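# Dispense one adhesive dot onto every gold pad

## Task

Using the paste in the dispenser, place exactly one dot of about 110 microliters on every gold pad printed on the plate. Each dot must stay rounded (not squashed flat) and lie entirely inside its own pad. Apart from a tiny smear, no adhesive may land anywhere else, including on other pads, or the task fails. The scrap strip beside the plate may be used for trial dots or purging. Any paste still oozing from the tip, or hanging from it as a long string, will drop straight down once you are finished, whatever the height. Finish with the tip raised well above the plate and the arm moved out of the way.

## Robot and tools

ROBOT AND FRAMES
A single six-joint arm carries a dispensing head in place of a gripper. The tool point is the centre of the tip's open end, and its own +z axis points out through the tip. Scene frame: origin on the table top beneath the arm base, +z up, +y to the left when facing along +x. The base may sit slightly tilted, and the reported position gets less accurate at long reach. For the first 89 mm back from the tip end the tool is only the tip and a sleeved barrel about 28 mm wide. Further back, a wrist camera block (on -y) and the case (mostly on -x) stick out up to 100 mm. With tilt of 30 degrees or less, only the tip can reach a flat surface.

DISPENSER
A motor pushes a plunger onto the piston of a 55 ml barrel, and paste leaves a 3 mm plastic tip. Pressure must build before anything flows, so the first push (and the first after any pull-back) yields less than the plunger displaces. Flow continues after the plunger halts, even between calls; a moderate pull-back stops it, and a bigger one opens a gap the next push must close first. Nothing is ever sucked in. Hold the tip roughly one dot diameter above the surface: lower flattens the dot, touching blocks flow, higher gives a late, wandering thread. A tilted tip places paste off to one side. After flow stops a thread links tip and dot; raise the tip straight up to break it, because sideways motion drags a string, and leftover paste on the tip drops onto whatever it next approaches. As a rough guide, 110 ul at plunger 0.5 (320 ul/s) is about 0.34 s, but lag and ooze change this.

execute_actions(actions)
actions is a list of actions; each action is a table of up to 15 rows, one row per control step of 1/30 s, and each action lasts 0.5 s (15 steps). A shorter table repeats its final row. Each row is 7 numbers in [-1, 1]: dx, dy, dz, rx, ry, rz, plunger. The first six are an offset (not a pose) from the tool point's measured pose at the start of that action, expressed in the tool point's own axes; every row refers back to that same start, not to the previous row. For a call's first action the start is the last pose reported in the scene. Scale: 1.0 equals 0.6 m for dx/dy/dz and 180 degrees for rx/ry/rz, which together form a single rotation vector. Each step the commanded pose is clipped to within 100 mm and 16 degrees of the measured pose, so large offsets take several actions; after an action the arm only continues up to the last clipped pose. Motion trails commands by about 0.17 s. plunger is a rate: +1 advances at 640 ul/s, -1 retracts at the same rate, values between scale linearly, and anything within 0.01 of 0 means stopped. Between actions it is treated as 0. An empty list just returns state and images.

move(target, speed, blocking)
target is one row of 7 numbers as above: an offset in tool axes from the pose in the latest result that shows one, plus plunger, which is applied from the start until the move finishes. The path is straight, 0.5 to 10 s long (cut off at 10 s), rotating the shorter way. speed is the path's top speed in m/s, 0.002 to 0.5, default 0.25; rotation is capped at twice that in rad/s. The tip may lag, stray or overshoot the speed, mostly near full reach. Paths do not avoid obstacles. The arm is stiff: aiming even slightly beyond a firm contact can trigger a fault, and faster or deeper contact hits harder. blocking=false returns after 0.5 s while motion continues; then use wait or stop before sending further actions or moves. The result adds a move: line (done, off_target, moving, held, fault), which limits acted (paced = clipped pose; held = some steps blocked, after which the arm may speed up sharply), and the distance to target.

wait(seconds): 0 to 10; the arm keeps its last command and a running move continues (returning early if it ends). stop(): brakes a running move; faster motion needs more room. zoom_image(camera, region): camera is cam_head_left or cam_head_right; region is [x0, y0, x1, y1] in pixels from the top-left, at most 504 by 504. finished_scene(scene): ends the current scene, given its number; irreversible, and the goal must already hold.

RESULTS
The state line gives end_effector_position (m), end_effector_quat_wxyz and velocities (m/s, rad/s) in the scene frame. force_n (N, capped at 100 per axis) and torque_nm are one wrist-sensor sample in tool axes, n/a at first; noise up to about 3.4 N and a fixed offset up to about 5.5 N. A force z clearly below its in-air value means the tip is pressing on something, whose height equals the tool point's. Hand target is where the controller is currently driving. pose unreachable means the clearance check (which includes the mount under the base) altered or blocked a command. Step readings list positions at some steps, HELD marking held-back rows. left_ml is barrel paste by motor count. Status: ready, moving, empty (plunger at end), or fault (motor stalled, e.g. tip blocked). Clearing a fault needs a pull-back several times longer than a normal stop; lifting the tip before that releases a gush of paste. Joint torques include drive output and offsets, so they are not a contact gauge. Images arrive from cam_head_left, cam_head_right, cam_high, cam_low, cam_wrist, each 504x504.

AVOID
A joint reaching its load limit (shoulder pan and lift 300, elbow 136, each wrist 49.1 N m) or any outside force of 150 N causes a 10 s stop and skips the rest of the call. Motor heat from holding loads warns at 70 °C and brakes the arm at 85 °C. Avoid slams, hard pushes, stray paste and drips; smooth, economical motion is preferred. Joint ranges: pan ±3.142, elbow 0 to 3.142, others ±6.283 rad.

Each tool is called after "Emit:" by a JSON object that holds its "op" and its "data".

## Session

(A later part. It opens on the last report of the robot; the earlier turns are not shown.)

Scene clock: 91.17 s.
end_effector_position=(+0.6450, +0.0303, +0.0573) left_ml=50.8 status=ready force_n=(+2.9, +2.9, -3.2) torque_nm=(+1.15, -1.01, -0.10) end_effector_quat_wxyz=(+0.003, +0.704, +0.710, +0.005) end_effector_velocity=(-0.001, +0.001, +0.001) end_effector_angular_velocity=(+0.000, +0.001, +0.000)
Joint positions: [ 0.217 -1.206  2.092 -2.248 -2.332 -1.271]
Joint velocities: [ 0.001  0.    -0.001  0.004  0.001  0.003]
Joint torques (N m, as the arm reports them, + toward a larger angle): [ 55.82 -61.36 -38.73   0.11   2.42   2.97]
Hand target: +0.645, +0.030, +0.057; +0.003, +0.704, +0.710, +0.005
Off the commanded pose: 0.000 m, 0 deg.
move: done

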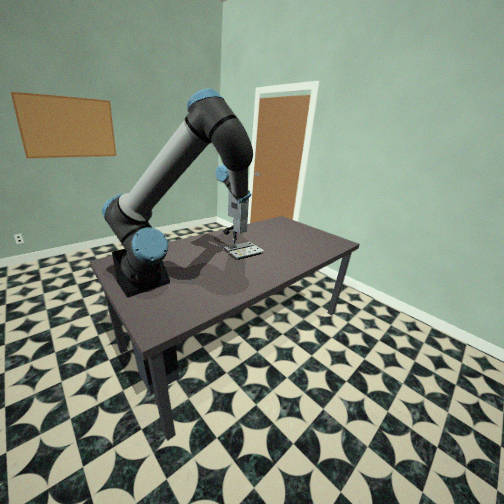

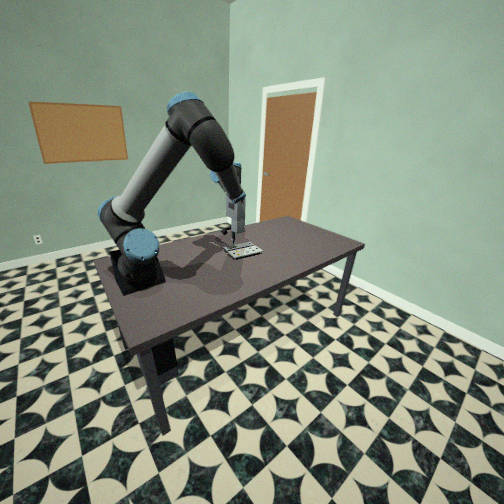

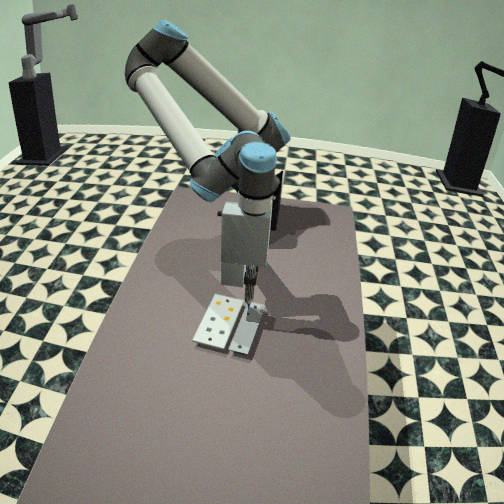

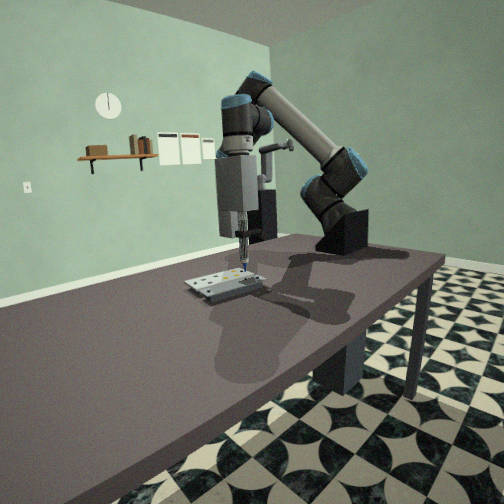

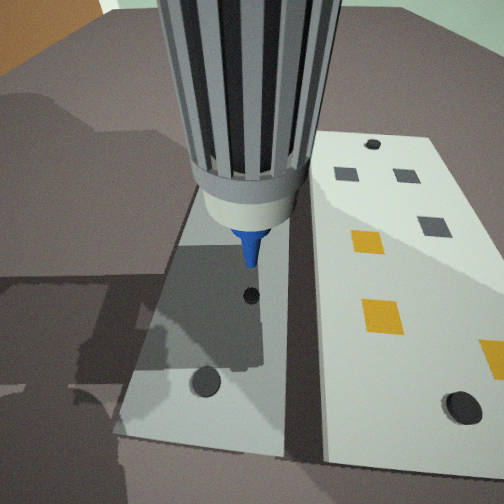

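Emit:
{"op": "move", "data": {"target": [-0.0972,-0.0185,0.015,0,0,0,0], "speed": 0.15}}

Emit:
{"op": "move", "data": {"target": [0,0,0.0247,0,0,0,0], "speed": 0.05}}

Emit:
{"op": "execute_actions", "data": {"actions": [[[0,0,0,0,0,0,0.65]]]}}

Emit:
{"op": "wait", "data": {"seconds": 10}}

Emit:
{"op": "wait", "data": {"seconds": 10}}

Emit:
{"op": "execute_actions", "data": {"actions": [[[0,0,0,0,0,0,-0.3]]]}}

Emit:
{"op": "move", "data": {"target": [0,0,-0.04,0,0,0,0], "speed": 0.05}}

Emit:
{"op": "zoom_image", "data": {"camera": "cam_wrist", "region": [200,230,300,330]}}

Emit:
{"op": "zoom_image", "data": {"camera": "cam_low", "region": [215,250,255,290]}}

Scene clock: 108.77 s.
end_effector_position=(+0.6344, -0.0281, +0.0481) left_ml=50.8 status=ready force_n=(+2.2, +2.0, -2.3) torque_nm=(+0.91, -0.61, -0.12) end_effector_quat_wxyz=(+0.003, +0.704, +0.710, +0.004) end_effector_velocity=(-0.001, -0.001, -0.000) end_effector_angular_velocity=(+0.001, +0.000, +0.001)
Joint positions: [ 0.151 -1.286  2.14  -2.278 -2.344 -1.361]
Joint velocities: [-0.002 -0.003  0.002 -0.001  0.001 -0.003]
Joint torques (N m, as the arm reports them, + toward a larger angle): [ 18.24 -58.43 -12.72  -6.54  -2.18  -2.34]
Hand target: +0.634, -0.028, +0.048; +0.003, +0.704, +0.710, +0.005
Off the commanded pose: 0.000 m, 0 deg.
move: done

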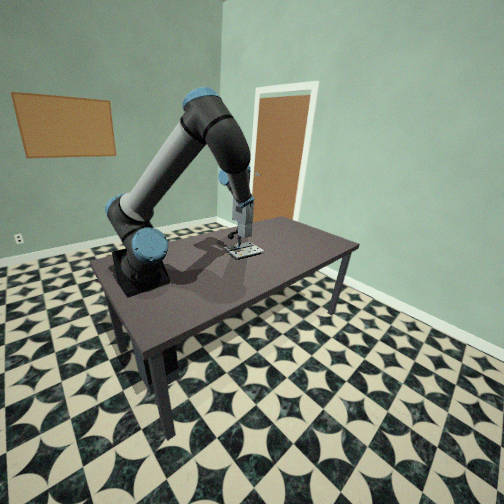

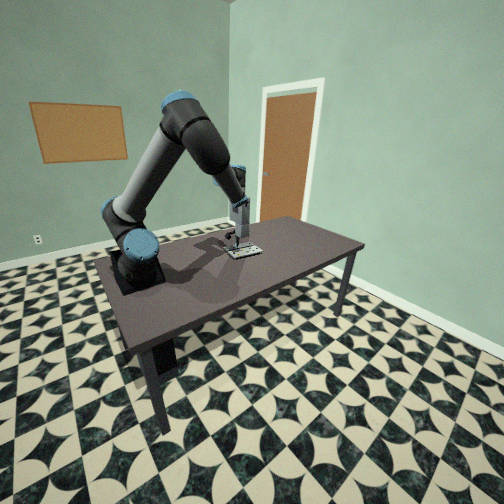

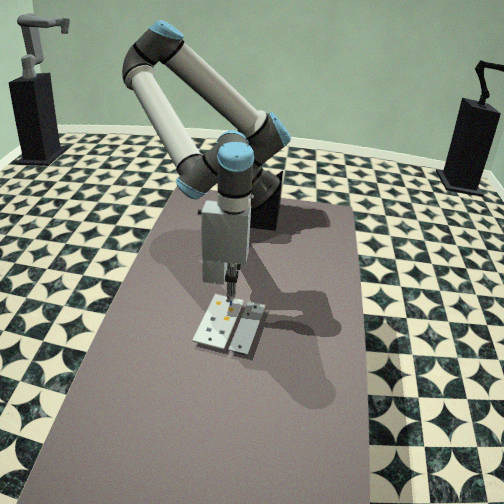

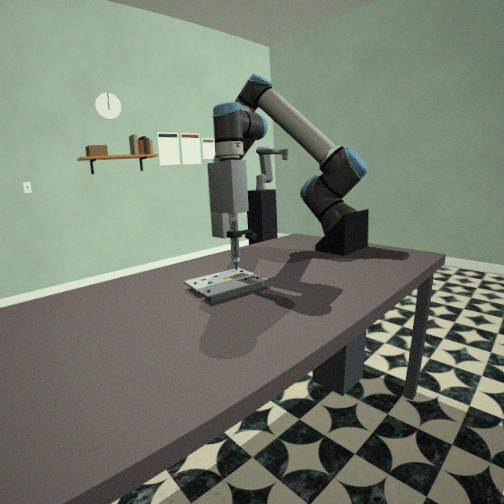

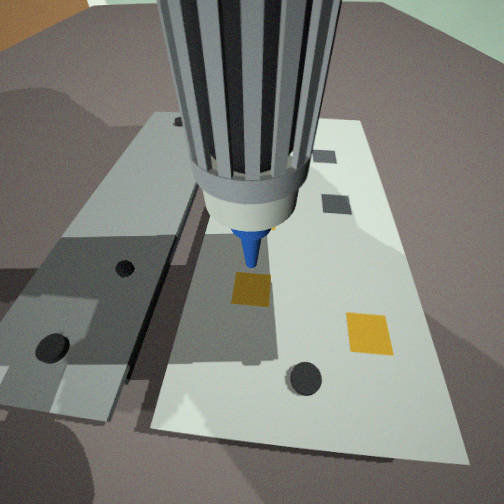

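Scene clock: 109.57 s.
end_effector_position=(+0.6346, -0.0281, +0.0334) left_ml=50.8 status=ready force_n=(+2.4, -0.3, -3.0) torque_nm=(+0.06, -0.74, -0.11) end_effector_quat_wxyz=(+0.003, +0.704, +0.710, +0.004) end_effector_velocity=(-0.001, +0.000, -0.002) end_effector_angular_velocity=(+0.001, +0.001, +0.002)
Joint positions: [ 0.136 -1.274  2.154 -2.32  -2.346 -1.382]
Joint velocities: [-0.001  0.001  0.002 -0.004  0.    -0.003]
Joint torques (N m, as the arm reports them, + toward a larger angle): [ 17.23 -19.48 -10.98  -6.59  -2.11  -2.66]
Hand target: +0.635, -0.028, +0.033; +0.003, +0.704, +0.710, +0.004
Off the commanded pose: 0.000 m, 0 deg.
move: done

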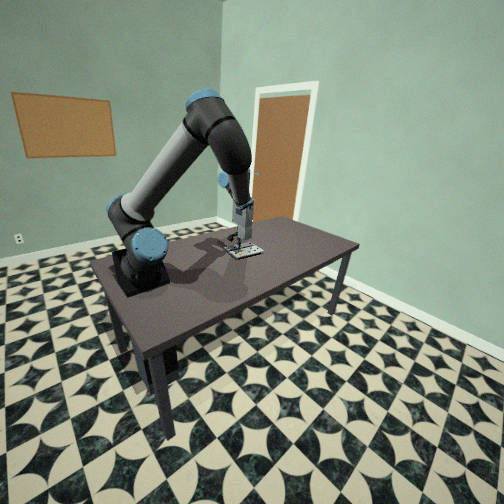

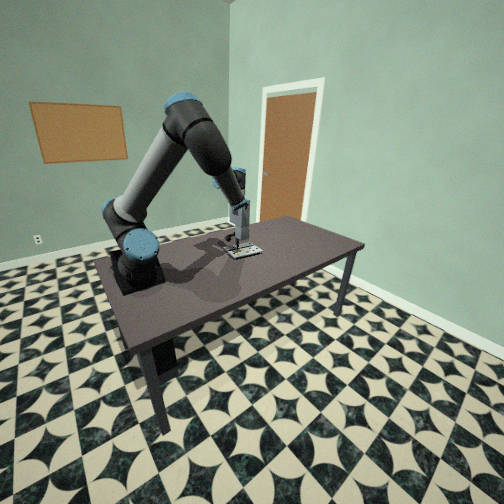

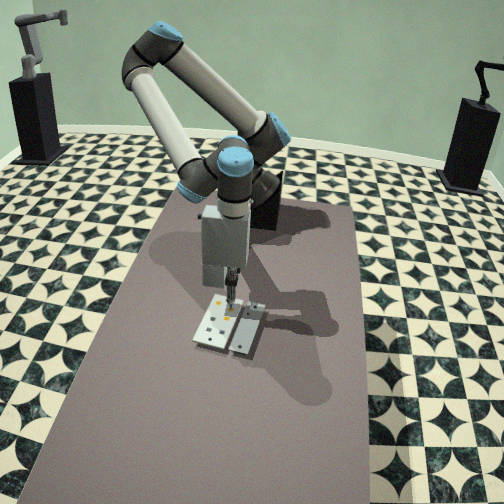

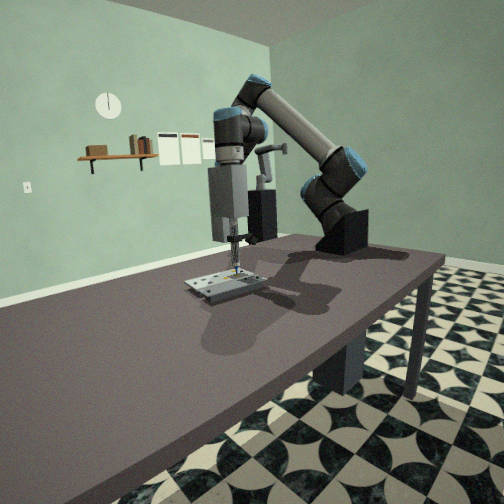

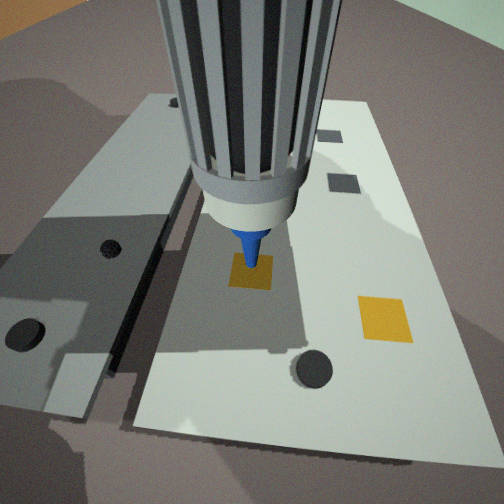

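Scene clock: 110.07 s.
end_effector_position=(+0.6346, -0.0281, +0.0333) left_ml=50.6 status=moving force_n=(+1.7, +2.0, -2.8) torque_nm=(+0.82, -0.52, -0.12) end_effector_quat_wxyz=(+0.003, +0.704, +0.710, +0.004) end_effector_velocity=(-0.000, -0.000, -0.000) end_effector_angular_velocity=(+0.000, +0.001, -0.001)
Joint positions: [ 0.136 -1.273  2.154 -2.32  -2.346 -1.382]
Joint velocities: [-0.001 -0.    -0.     0.     0.     0.   ]
Joint torques (N m, as the arm reports them, + toward a larger angle): [ 27.72 -30.36 -17.44   0.27  -2.05   1.97]
Hand target: +0.635, -0.028, +0.033; +0.003, +0.704, +0.710, +0.004
Off the commanded pose: 0.000 m, 0 deg.
Step readings (end_effector_position):
0: (+0.6346, -0.0281, +0.0334)
1: (+0.6346, -0.0281, +0.0333)
2: (+0.6346, -0.0281, +0.0333)
4: (+0.6346, -0.0281, +0.0333)
8: (+0.6346, -0.0281, +0.0333)
15: end_effector_position above

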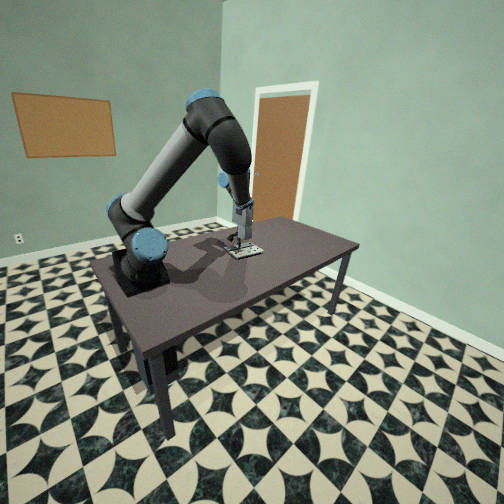

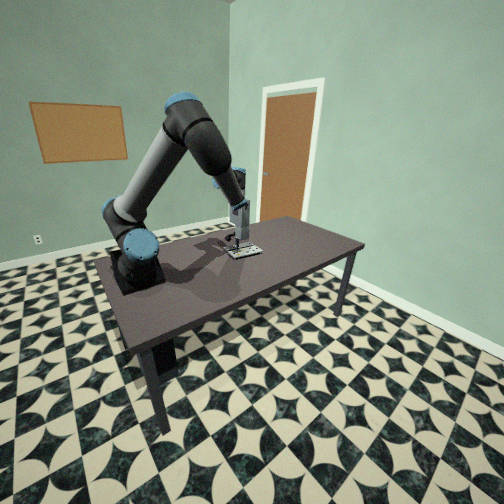

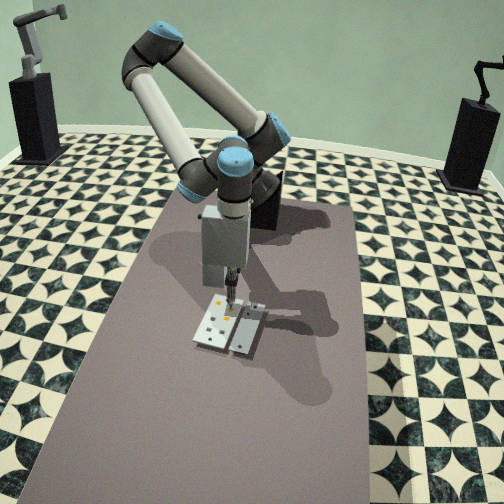

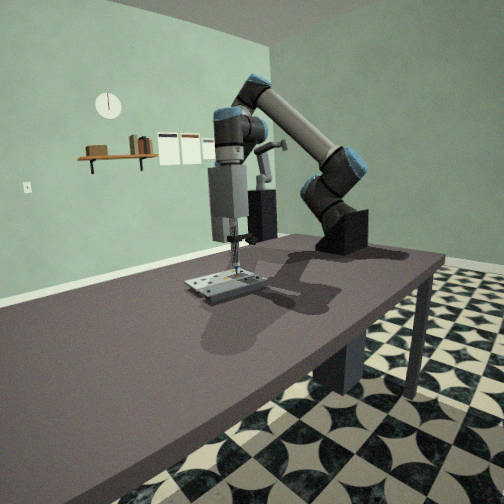

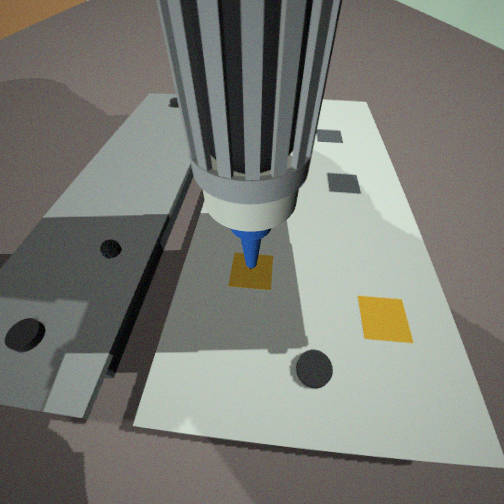

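Scene clock: 120.07 s.
end_effector_position=(+0.6346, -0.0281, +0.0334) left_ml=50.6 status=ready force_n=(+0.9, +1.6, -4.5) torque_nm=(+0.74, -0.20, -0.12) end_effector_quat_wxyz=(+0.003, +0.704, +0.710, +0.004) end_effector_velocity=(+0.000, -0.000, +0.000) end_effector_angular_velocity=(+0.000, -0.001, -0.000)
Joint positions: [ 0.136 -1.274  2.154 -2.32  -2.346 -1.382]
Joint velocities: [ 0.001 -0.001  0.    -0.    -0.     0.   ]
Joint torques (N m, as the arm reports them, + toward a larger angle): [ 54.49 -60.74 -37.35  -0.29   2.39   2.72]
Hand target: +0.635, -0.028, +0.033; +0.003, +0.704, +0.710, +0.004
Off the commanded pose: 0.000 m, 0 deg.
wait: 10.00 s; at rest by 0.20 s

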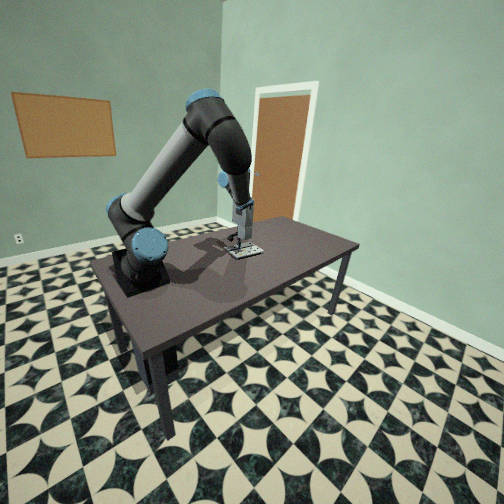

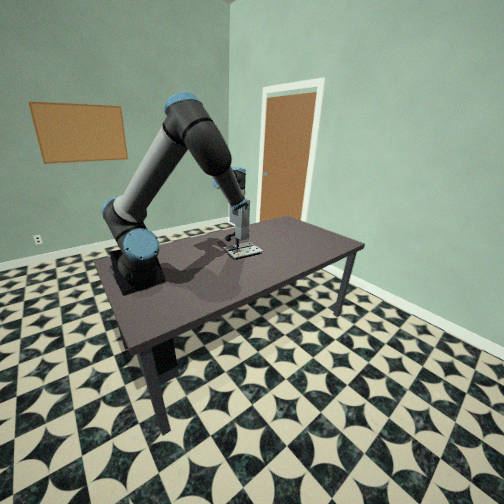

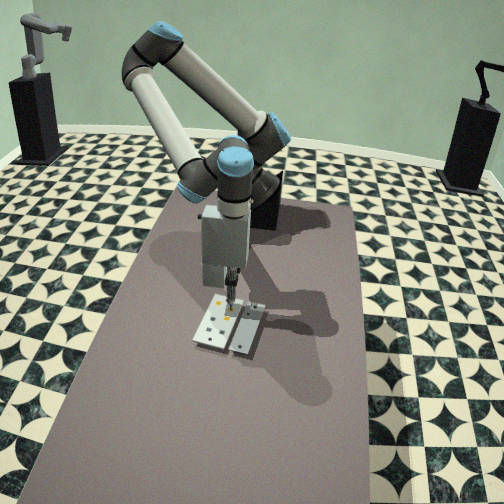

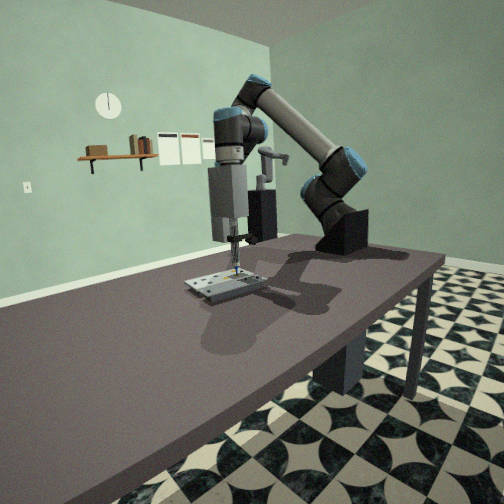

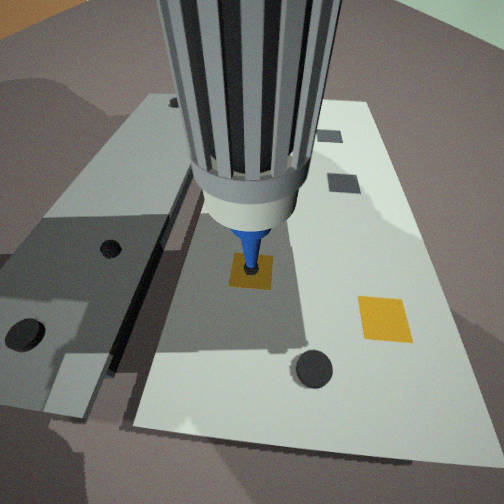

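Scene clock: 130.07 s.
end_effector_position=(+0.6346, -0.0281, +0.0334) left_ml=50.6 status=ready force_n=(+4.2, +1.0, -0.8) torque_nm=(+0.43, -1.45, -0.14) end_effector_quat_wxyz=(+0.003, +0.704, +0.710, +0.004) end_effector_velocity=(-0.000, +0.000, +0.001) end_effector_angular_velocity=(+0.001, -0.000, +0.000)
Joint positions: [ 0.136 -1.274  2.154 -2.32  -2.346 -1.382]
Joint velocities: [ 0.    -0.002 -0.     0.001  0.001 -0.001]
Joint torques (N m, as the arm reports them, + toward a larger angle): [ 53.33 -58.95 -36.74  -0.19   1.94   2.61]
Hand target: +0.635, -0.028, +0.033; +0.003, +0.704, +0.710, +0.004
Off the commanded pose: 0.000 m, 0 deg.
wait: 10.00 s; at rest by 0.17 s

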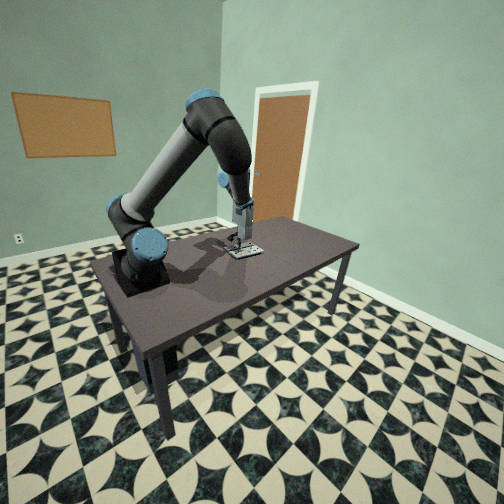

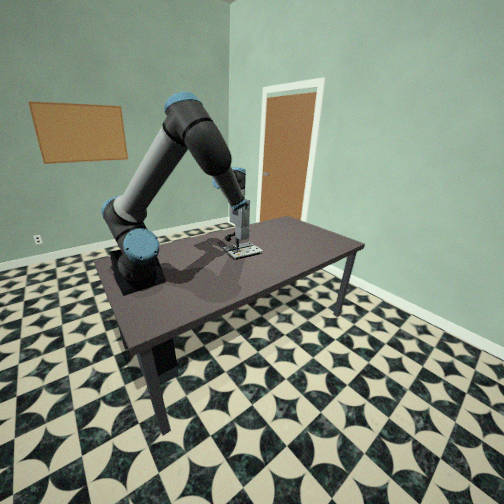

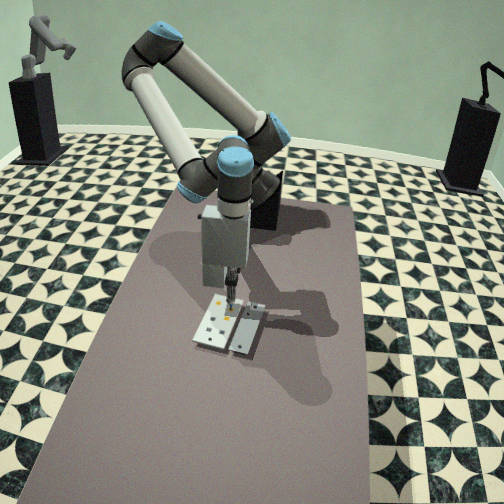

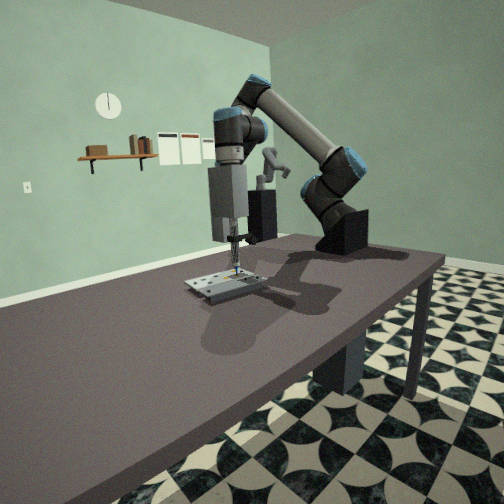

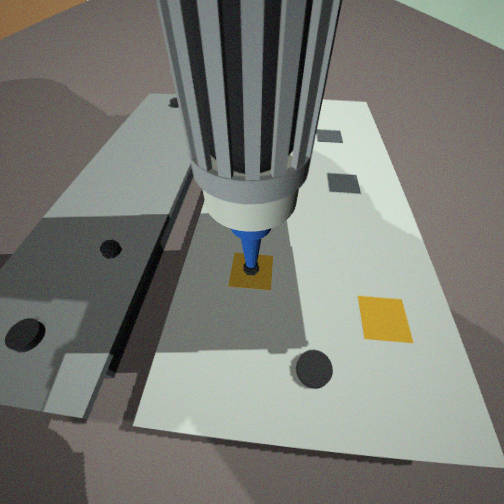

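Scene clock: 130.57 s.
end_effector_position=(+0.6346, -0.0281, +0.0334) left_ml=50.7 status=moving force_n=(+2.1, +1.4, -3.9) torque_nm=(+0.55, -0.68, -0.10) end_effector_quat_wxyz=(+0.003, +0.704, +0.710, +0.004) end_effector_velocity=(+0.001, +0.000, +0.001) end_effector_angular_velocity=(+0.000, -0.001, +0.000)
Joint positions: [ 0.136 -1.274  2.154 -2.32  -2.346 -1.382]
Joint velocities: [ 0.001  0.    -0.001  0.001  0.    -0.   ]
Joint torques (N m, as the arm reports them, + toward a larger angle): [ 53.42 -58.46 -36.8   -0.27   2.14   2.61]
Hand target: +0.635, -0.028, +0.033; +0.003, +0.704, +0.710, +0.004
Off the commanded pose: 0.000 m, 0 deg.
Step readings (end_effector_position):
0: (+0.6346, -0.0281, +0.0334)
1: (+0.6346, -0.0281, +0.0334)
2: (+0.6346, -0.0281, +0.0334)
4: (+0.6346, -0.0281, +0.0334)
8: (+0.6346, -0.0281, +0.0334)
15: end_effector_position above

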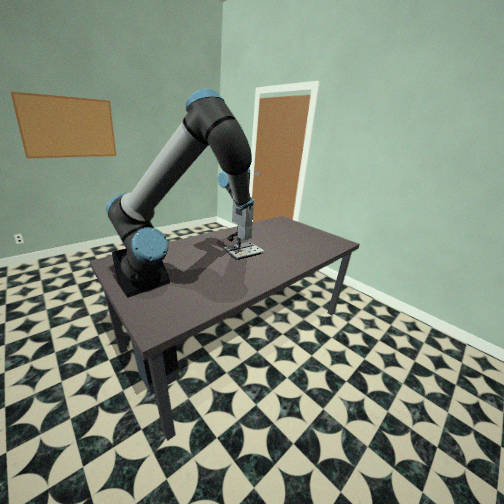

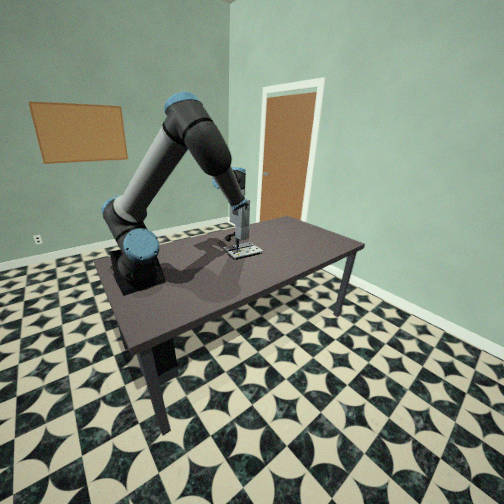

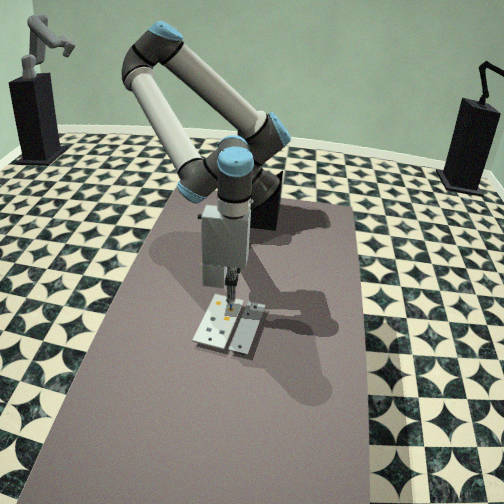

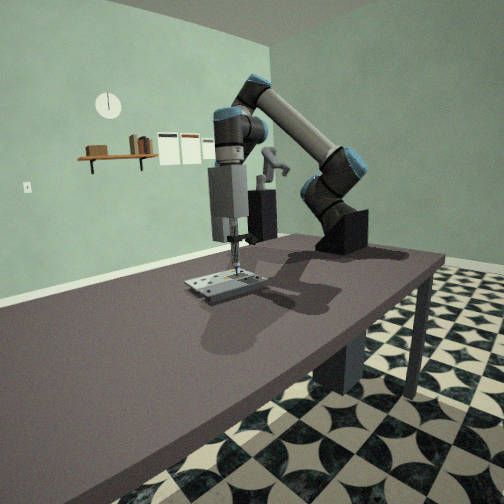

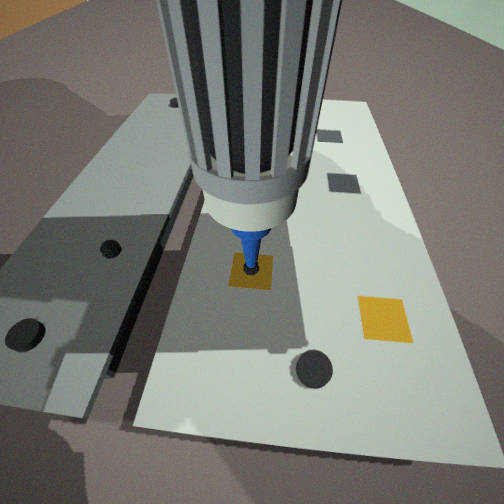

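Scene clock: 131.40 s.
end_effector_position=(+0.6343, -0.0281, +0.0573) left_ml=50.7 status=ready force_n=(+2.1, +1.0, -2.8) torque_nm=(+0.50, -0.66, -0.15) end_effector_quat_wxyz=(+0.003, +0.704, +0.710, +0.005) end_effector_velocity=(+0.000, -0.000, +0.001) end_effector_angular_velocity=(-0.000, +0.001, +0.001)
Joint positions: [ 0.161 -1.293  2.13  -2.252 -2.343 -1.348]
Joint velocities: [ 0.001  0.    -0.002  0.004  0.     0.001]
Joint torques (N m, as the arm reports them, + toward a larger angle): [ 53.91 -59.25 -39.3   -0.2    2.48   2.7 ]
Hand target: +0.634, -0.028, +0.057; +0.003, +0.704, +0.710, +0.004
Off the commanded pose: 0.000 m, 0 deg.
move: done

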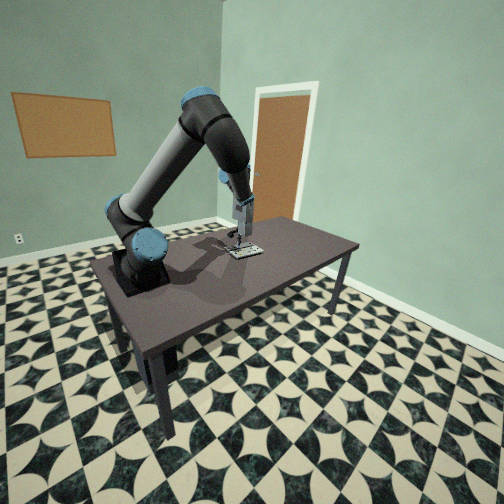

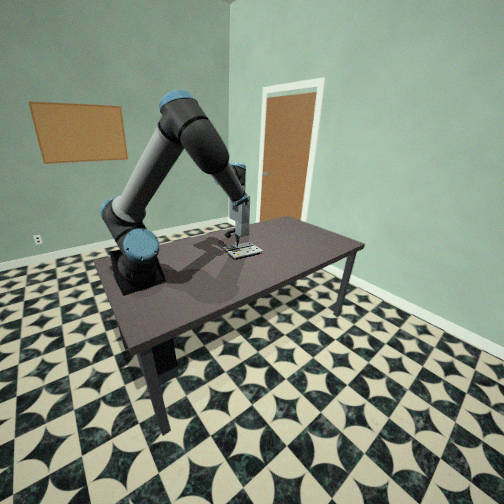

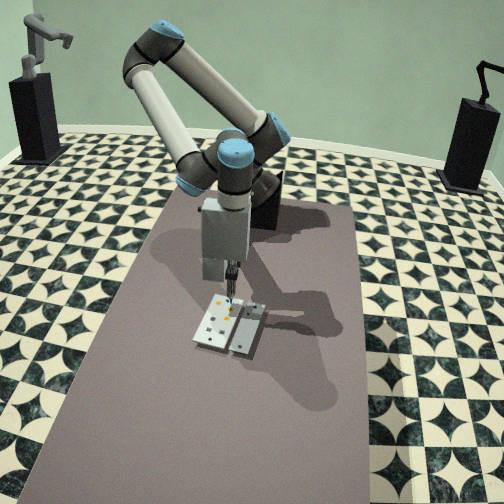

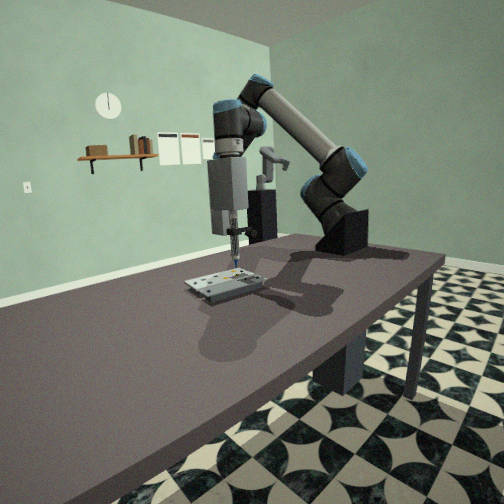

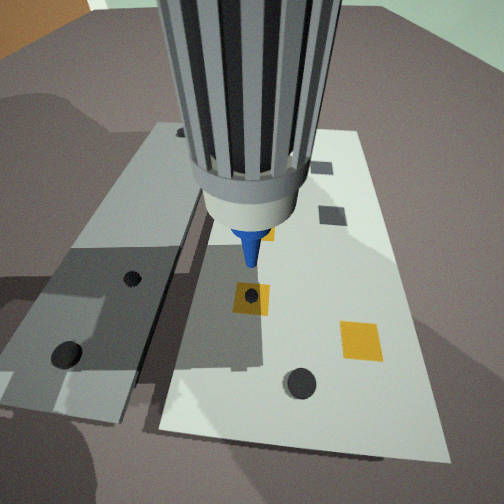

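Region (200, 230, 300, 330) of cam_wrist's 504x504 image, scaled by 5.040, with more detail than that image has.

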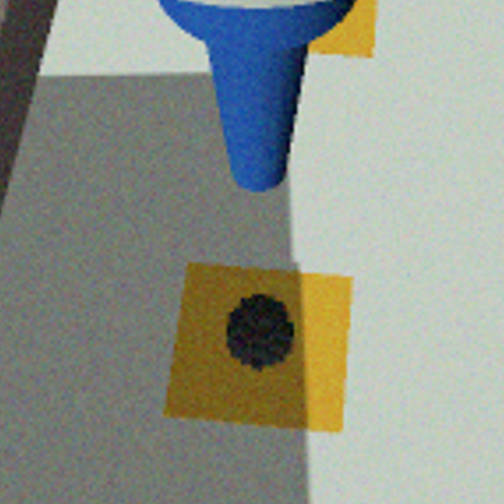

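Region (215, 250, 255, 290) of cam_low's 504x504 image, scaled by 12.600, with more detail than that image has.

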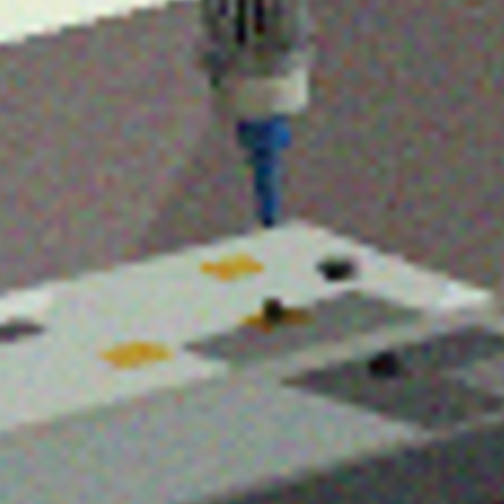

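Emit:
{"op": "move", "data": {"target": [-0.079,-0.033,0.0147,0,0,0,0], "speed": 0.15}}

Scene clock: 136.60 s.
end_effector_position=(+0.6150, -0.0756, +0.0482) left_ml=50.7 status=ready force_n=(+2.4, +1.7, -1.8) torque_nm=(+0.76, -0.72, -0.15) end_effector_quat_wxyz=(+0.003, +0.704, +0.710, +0.004) end_effector_velocity=(-0.001, -0.001, -0.000) end_effector_angular_velocity=(+0.000, +0.001, -0.001)
Joint positions: [ 0.104 -1.37   2.183 -2.283 -2.35  -1.426]
Joint velocities: [-0.002 -0.002  0.001  0.001  0.    -0.001]
Joint torques (N m, as the arm reports them, + toward a larger angle): [ 13.58 -54.07 -12.38  -6.34  -0.94  -2.92]
Hand target: +0.615, -0.076, +0.048; +0.003, +0.704, +0.710, +0.004
Off the commanded pose: 0.000 m, 0 deg.
move: done

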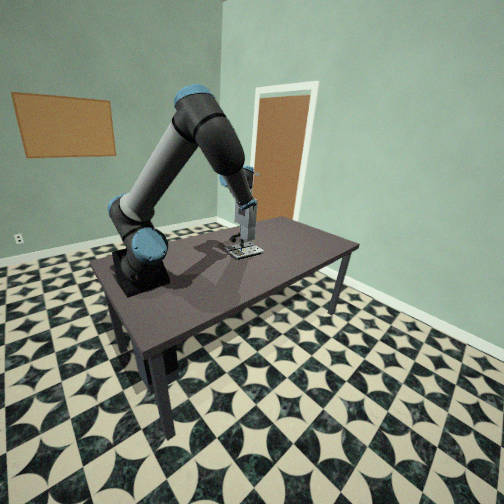

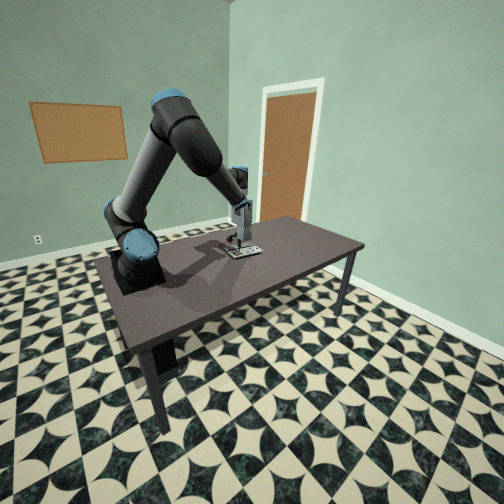

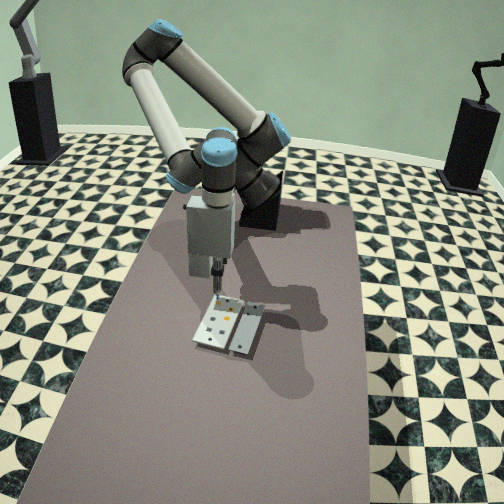

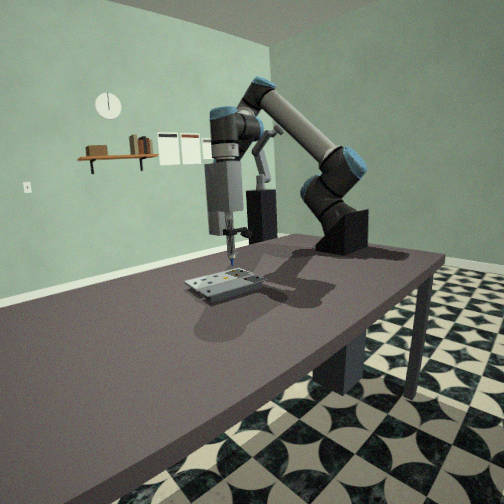

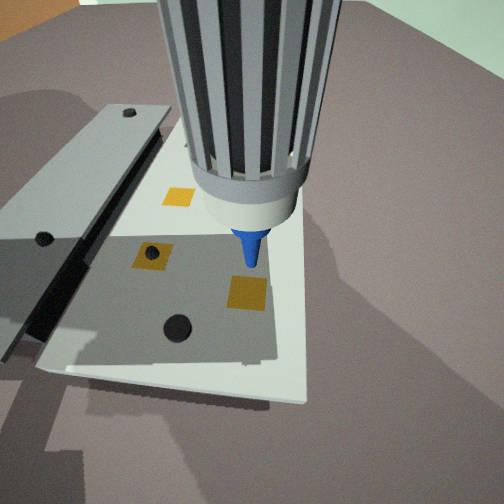

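Emit:
{"op": "move", "data": {"target": [0.003,-0.003,0.024,0,0,0,0], "speed": 0.05}}

Emit:
{"op": "zoom_image", "data": {"camera": "cam_low", "region": [215,250,255,290]}}

Emit:
{"op": "zoom_image", "data": {"camera": "cam_head_left", "region": [220,230,260,270]}}

Scene clock: 143.87 s.
end_effector_position=(+0.6134, -0.0738, +0.0339) left_ml=50.7 status=ready force_n=(+1.9, +2.5, -1.2) torque_nm=(+0.96, -0.61, -0.10) end_effector_quat_wxyz=(+0.003, +0.704, +0.710, +0.004) end_effector_velocity=(-0.001, +0.001, -0.001) end_effector_angular_velocity=(+0.000, +0.001, +0.003)
Joint positions: [ 0.091 -1.358  2.2   -2.326 -2.351 -1.445]
Joint velocities: [-0.     0.001  0.002 -0.002  0.    -0.002]
Joint torques (N m, as the arm reports them, + toward a larger angle): [ 14.81 -17.32 -11.63  -6.34  -2.32  -2.51]
Hand target: +0.613, -0.074, +0.034; +0.003, +0.704, +0.710, +0.004
Off the commanded pose: 0.000 m, 0 deg.
move: done

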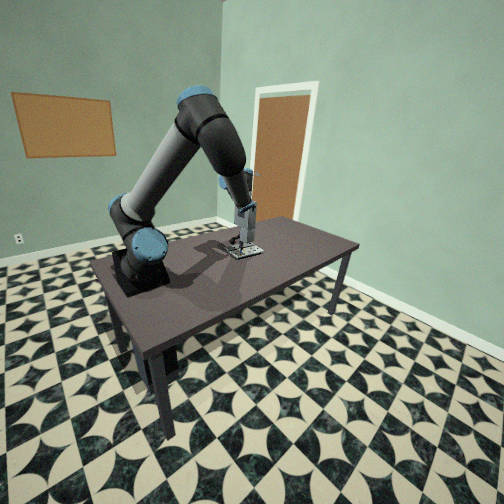

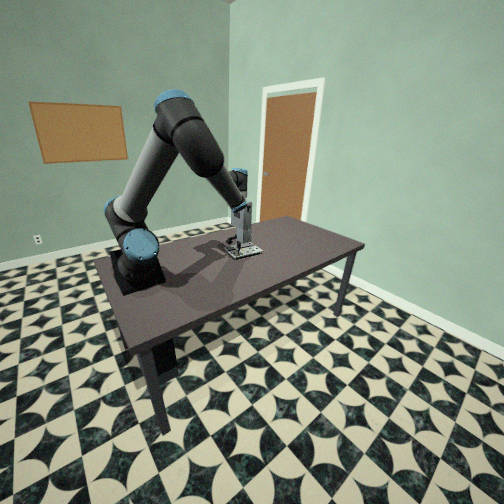

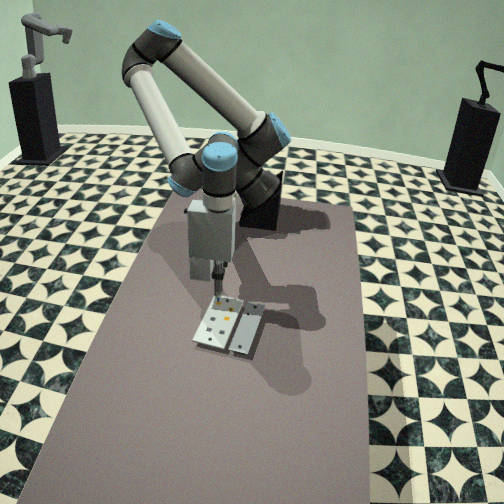

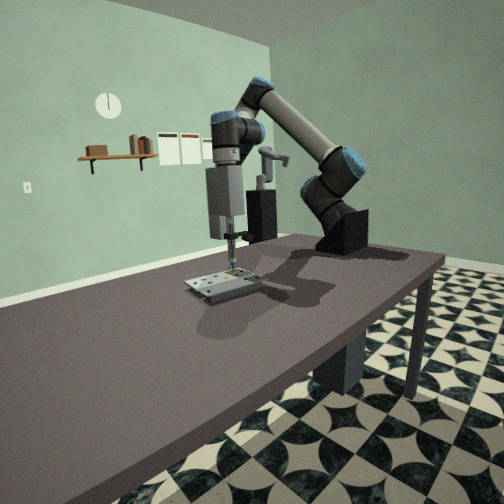

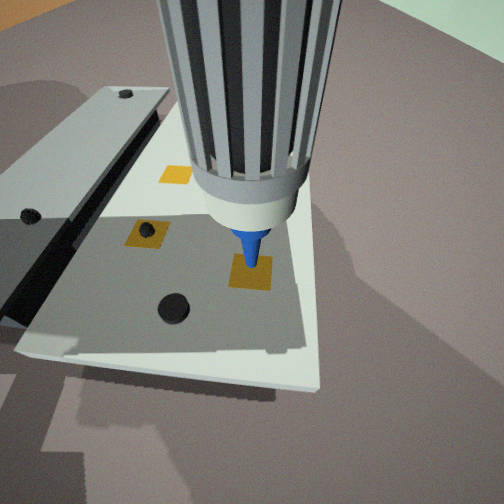

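Region (215, 250, 255, 290) of cam_low's 504x504 image, scaled by 12.600, with more detail than that image has.

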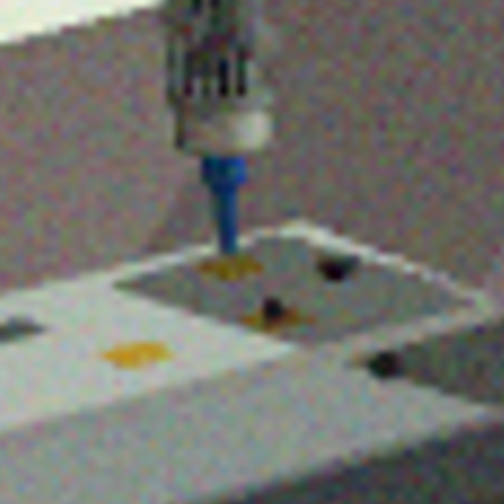

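Region (220, 230, 260, 270) of cam_head_left's 504x504 image, scaled by 12.600, with more detail than that image has.

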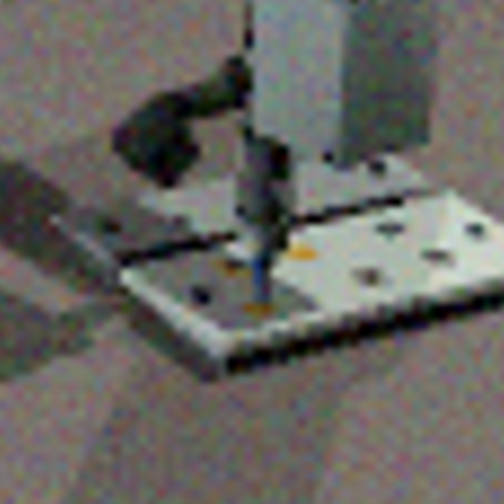

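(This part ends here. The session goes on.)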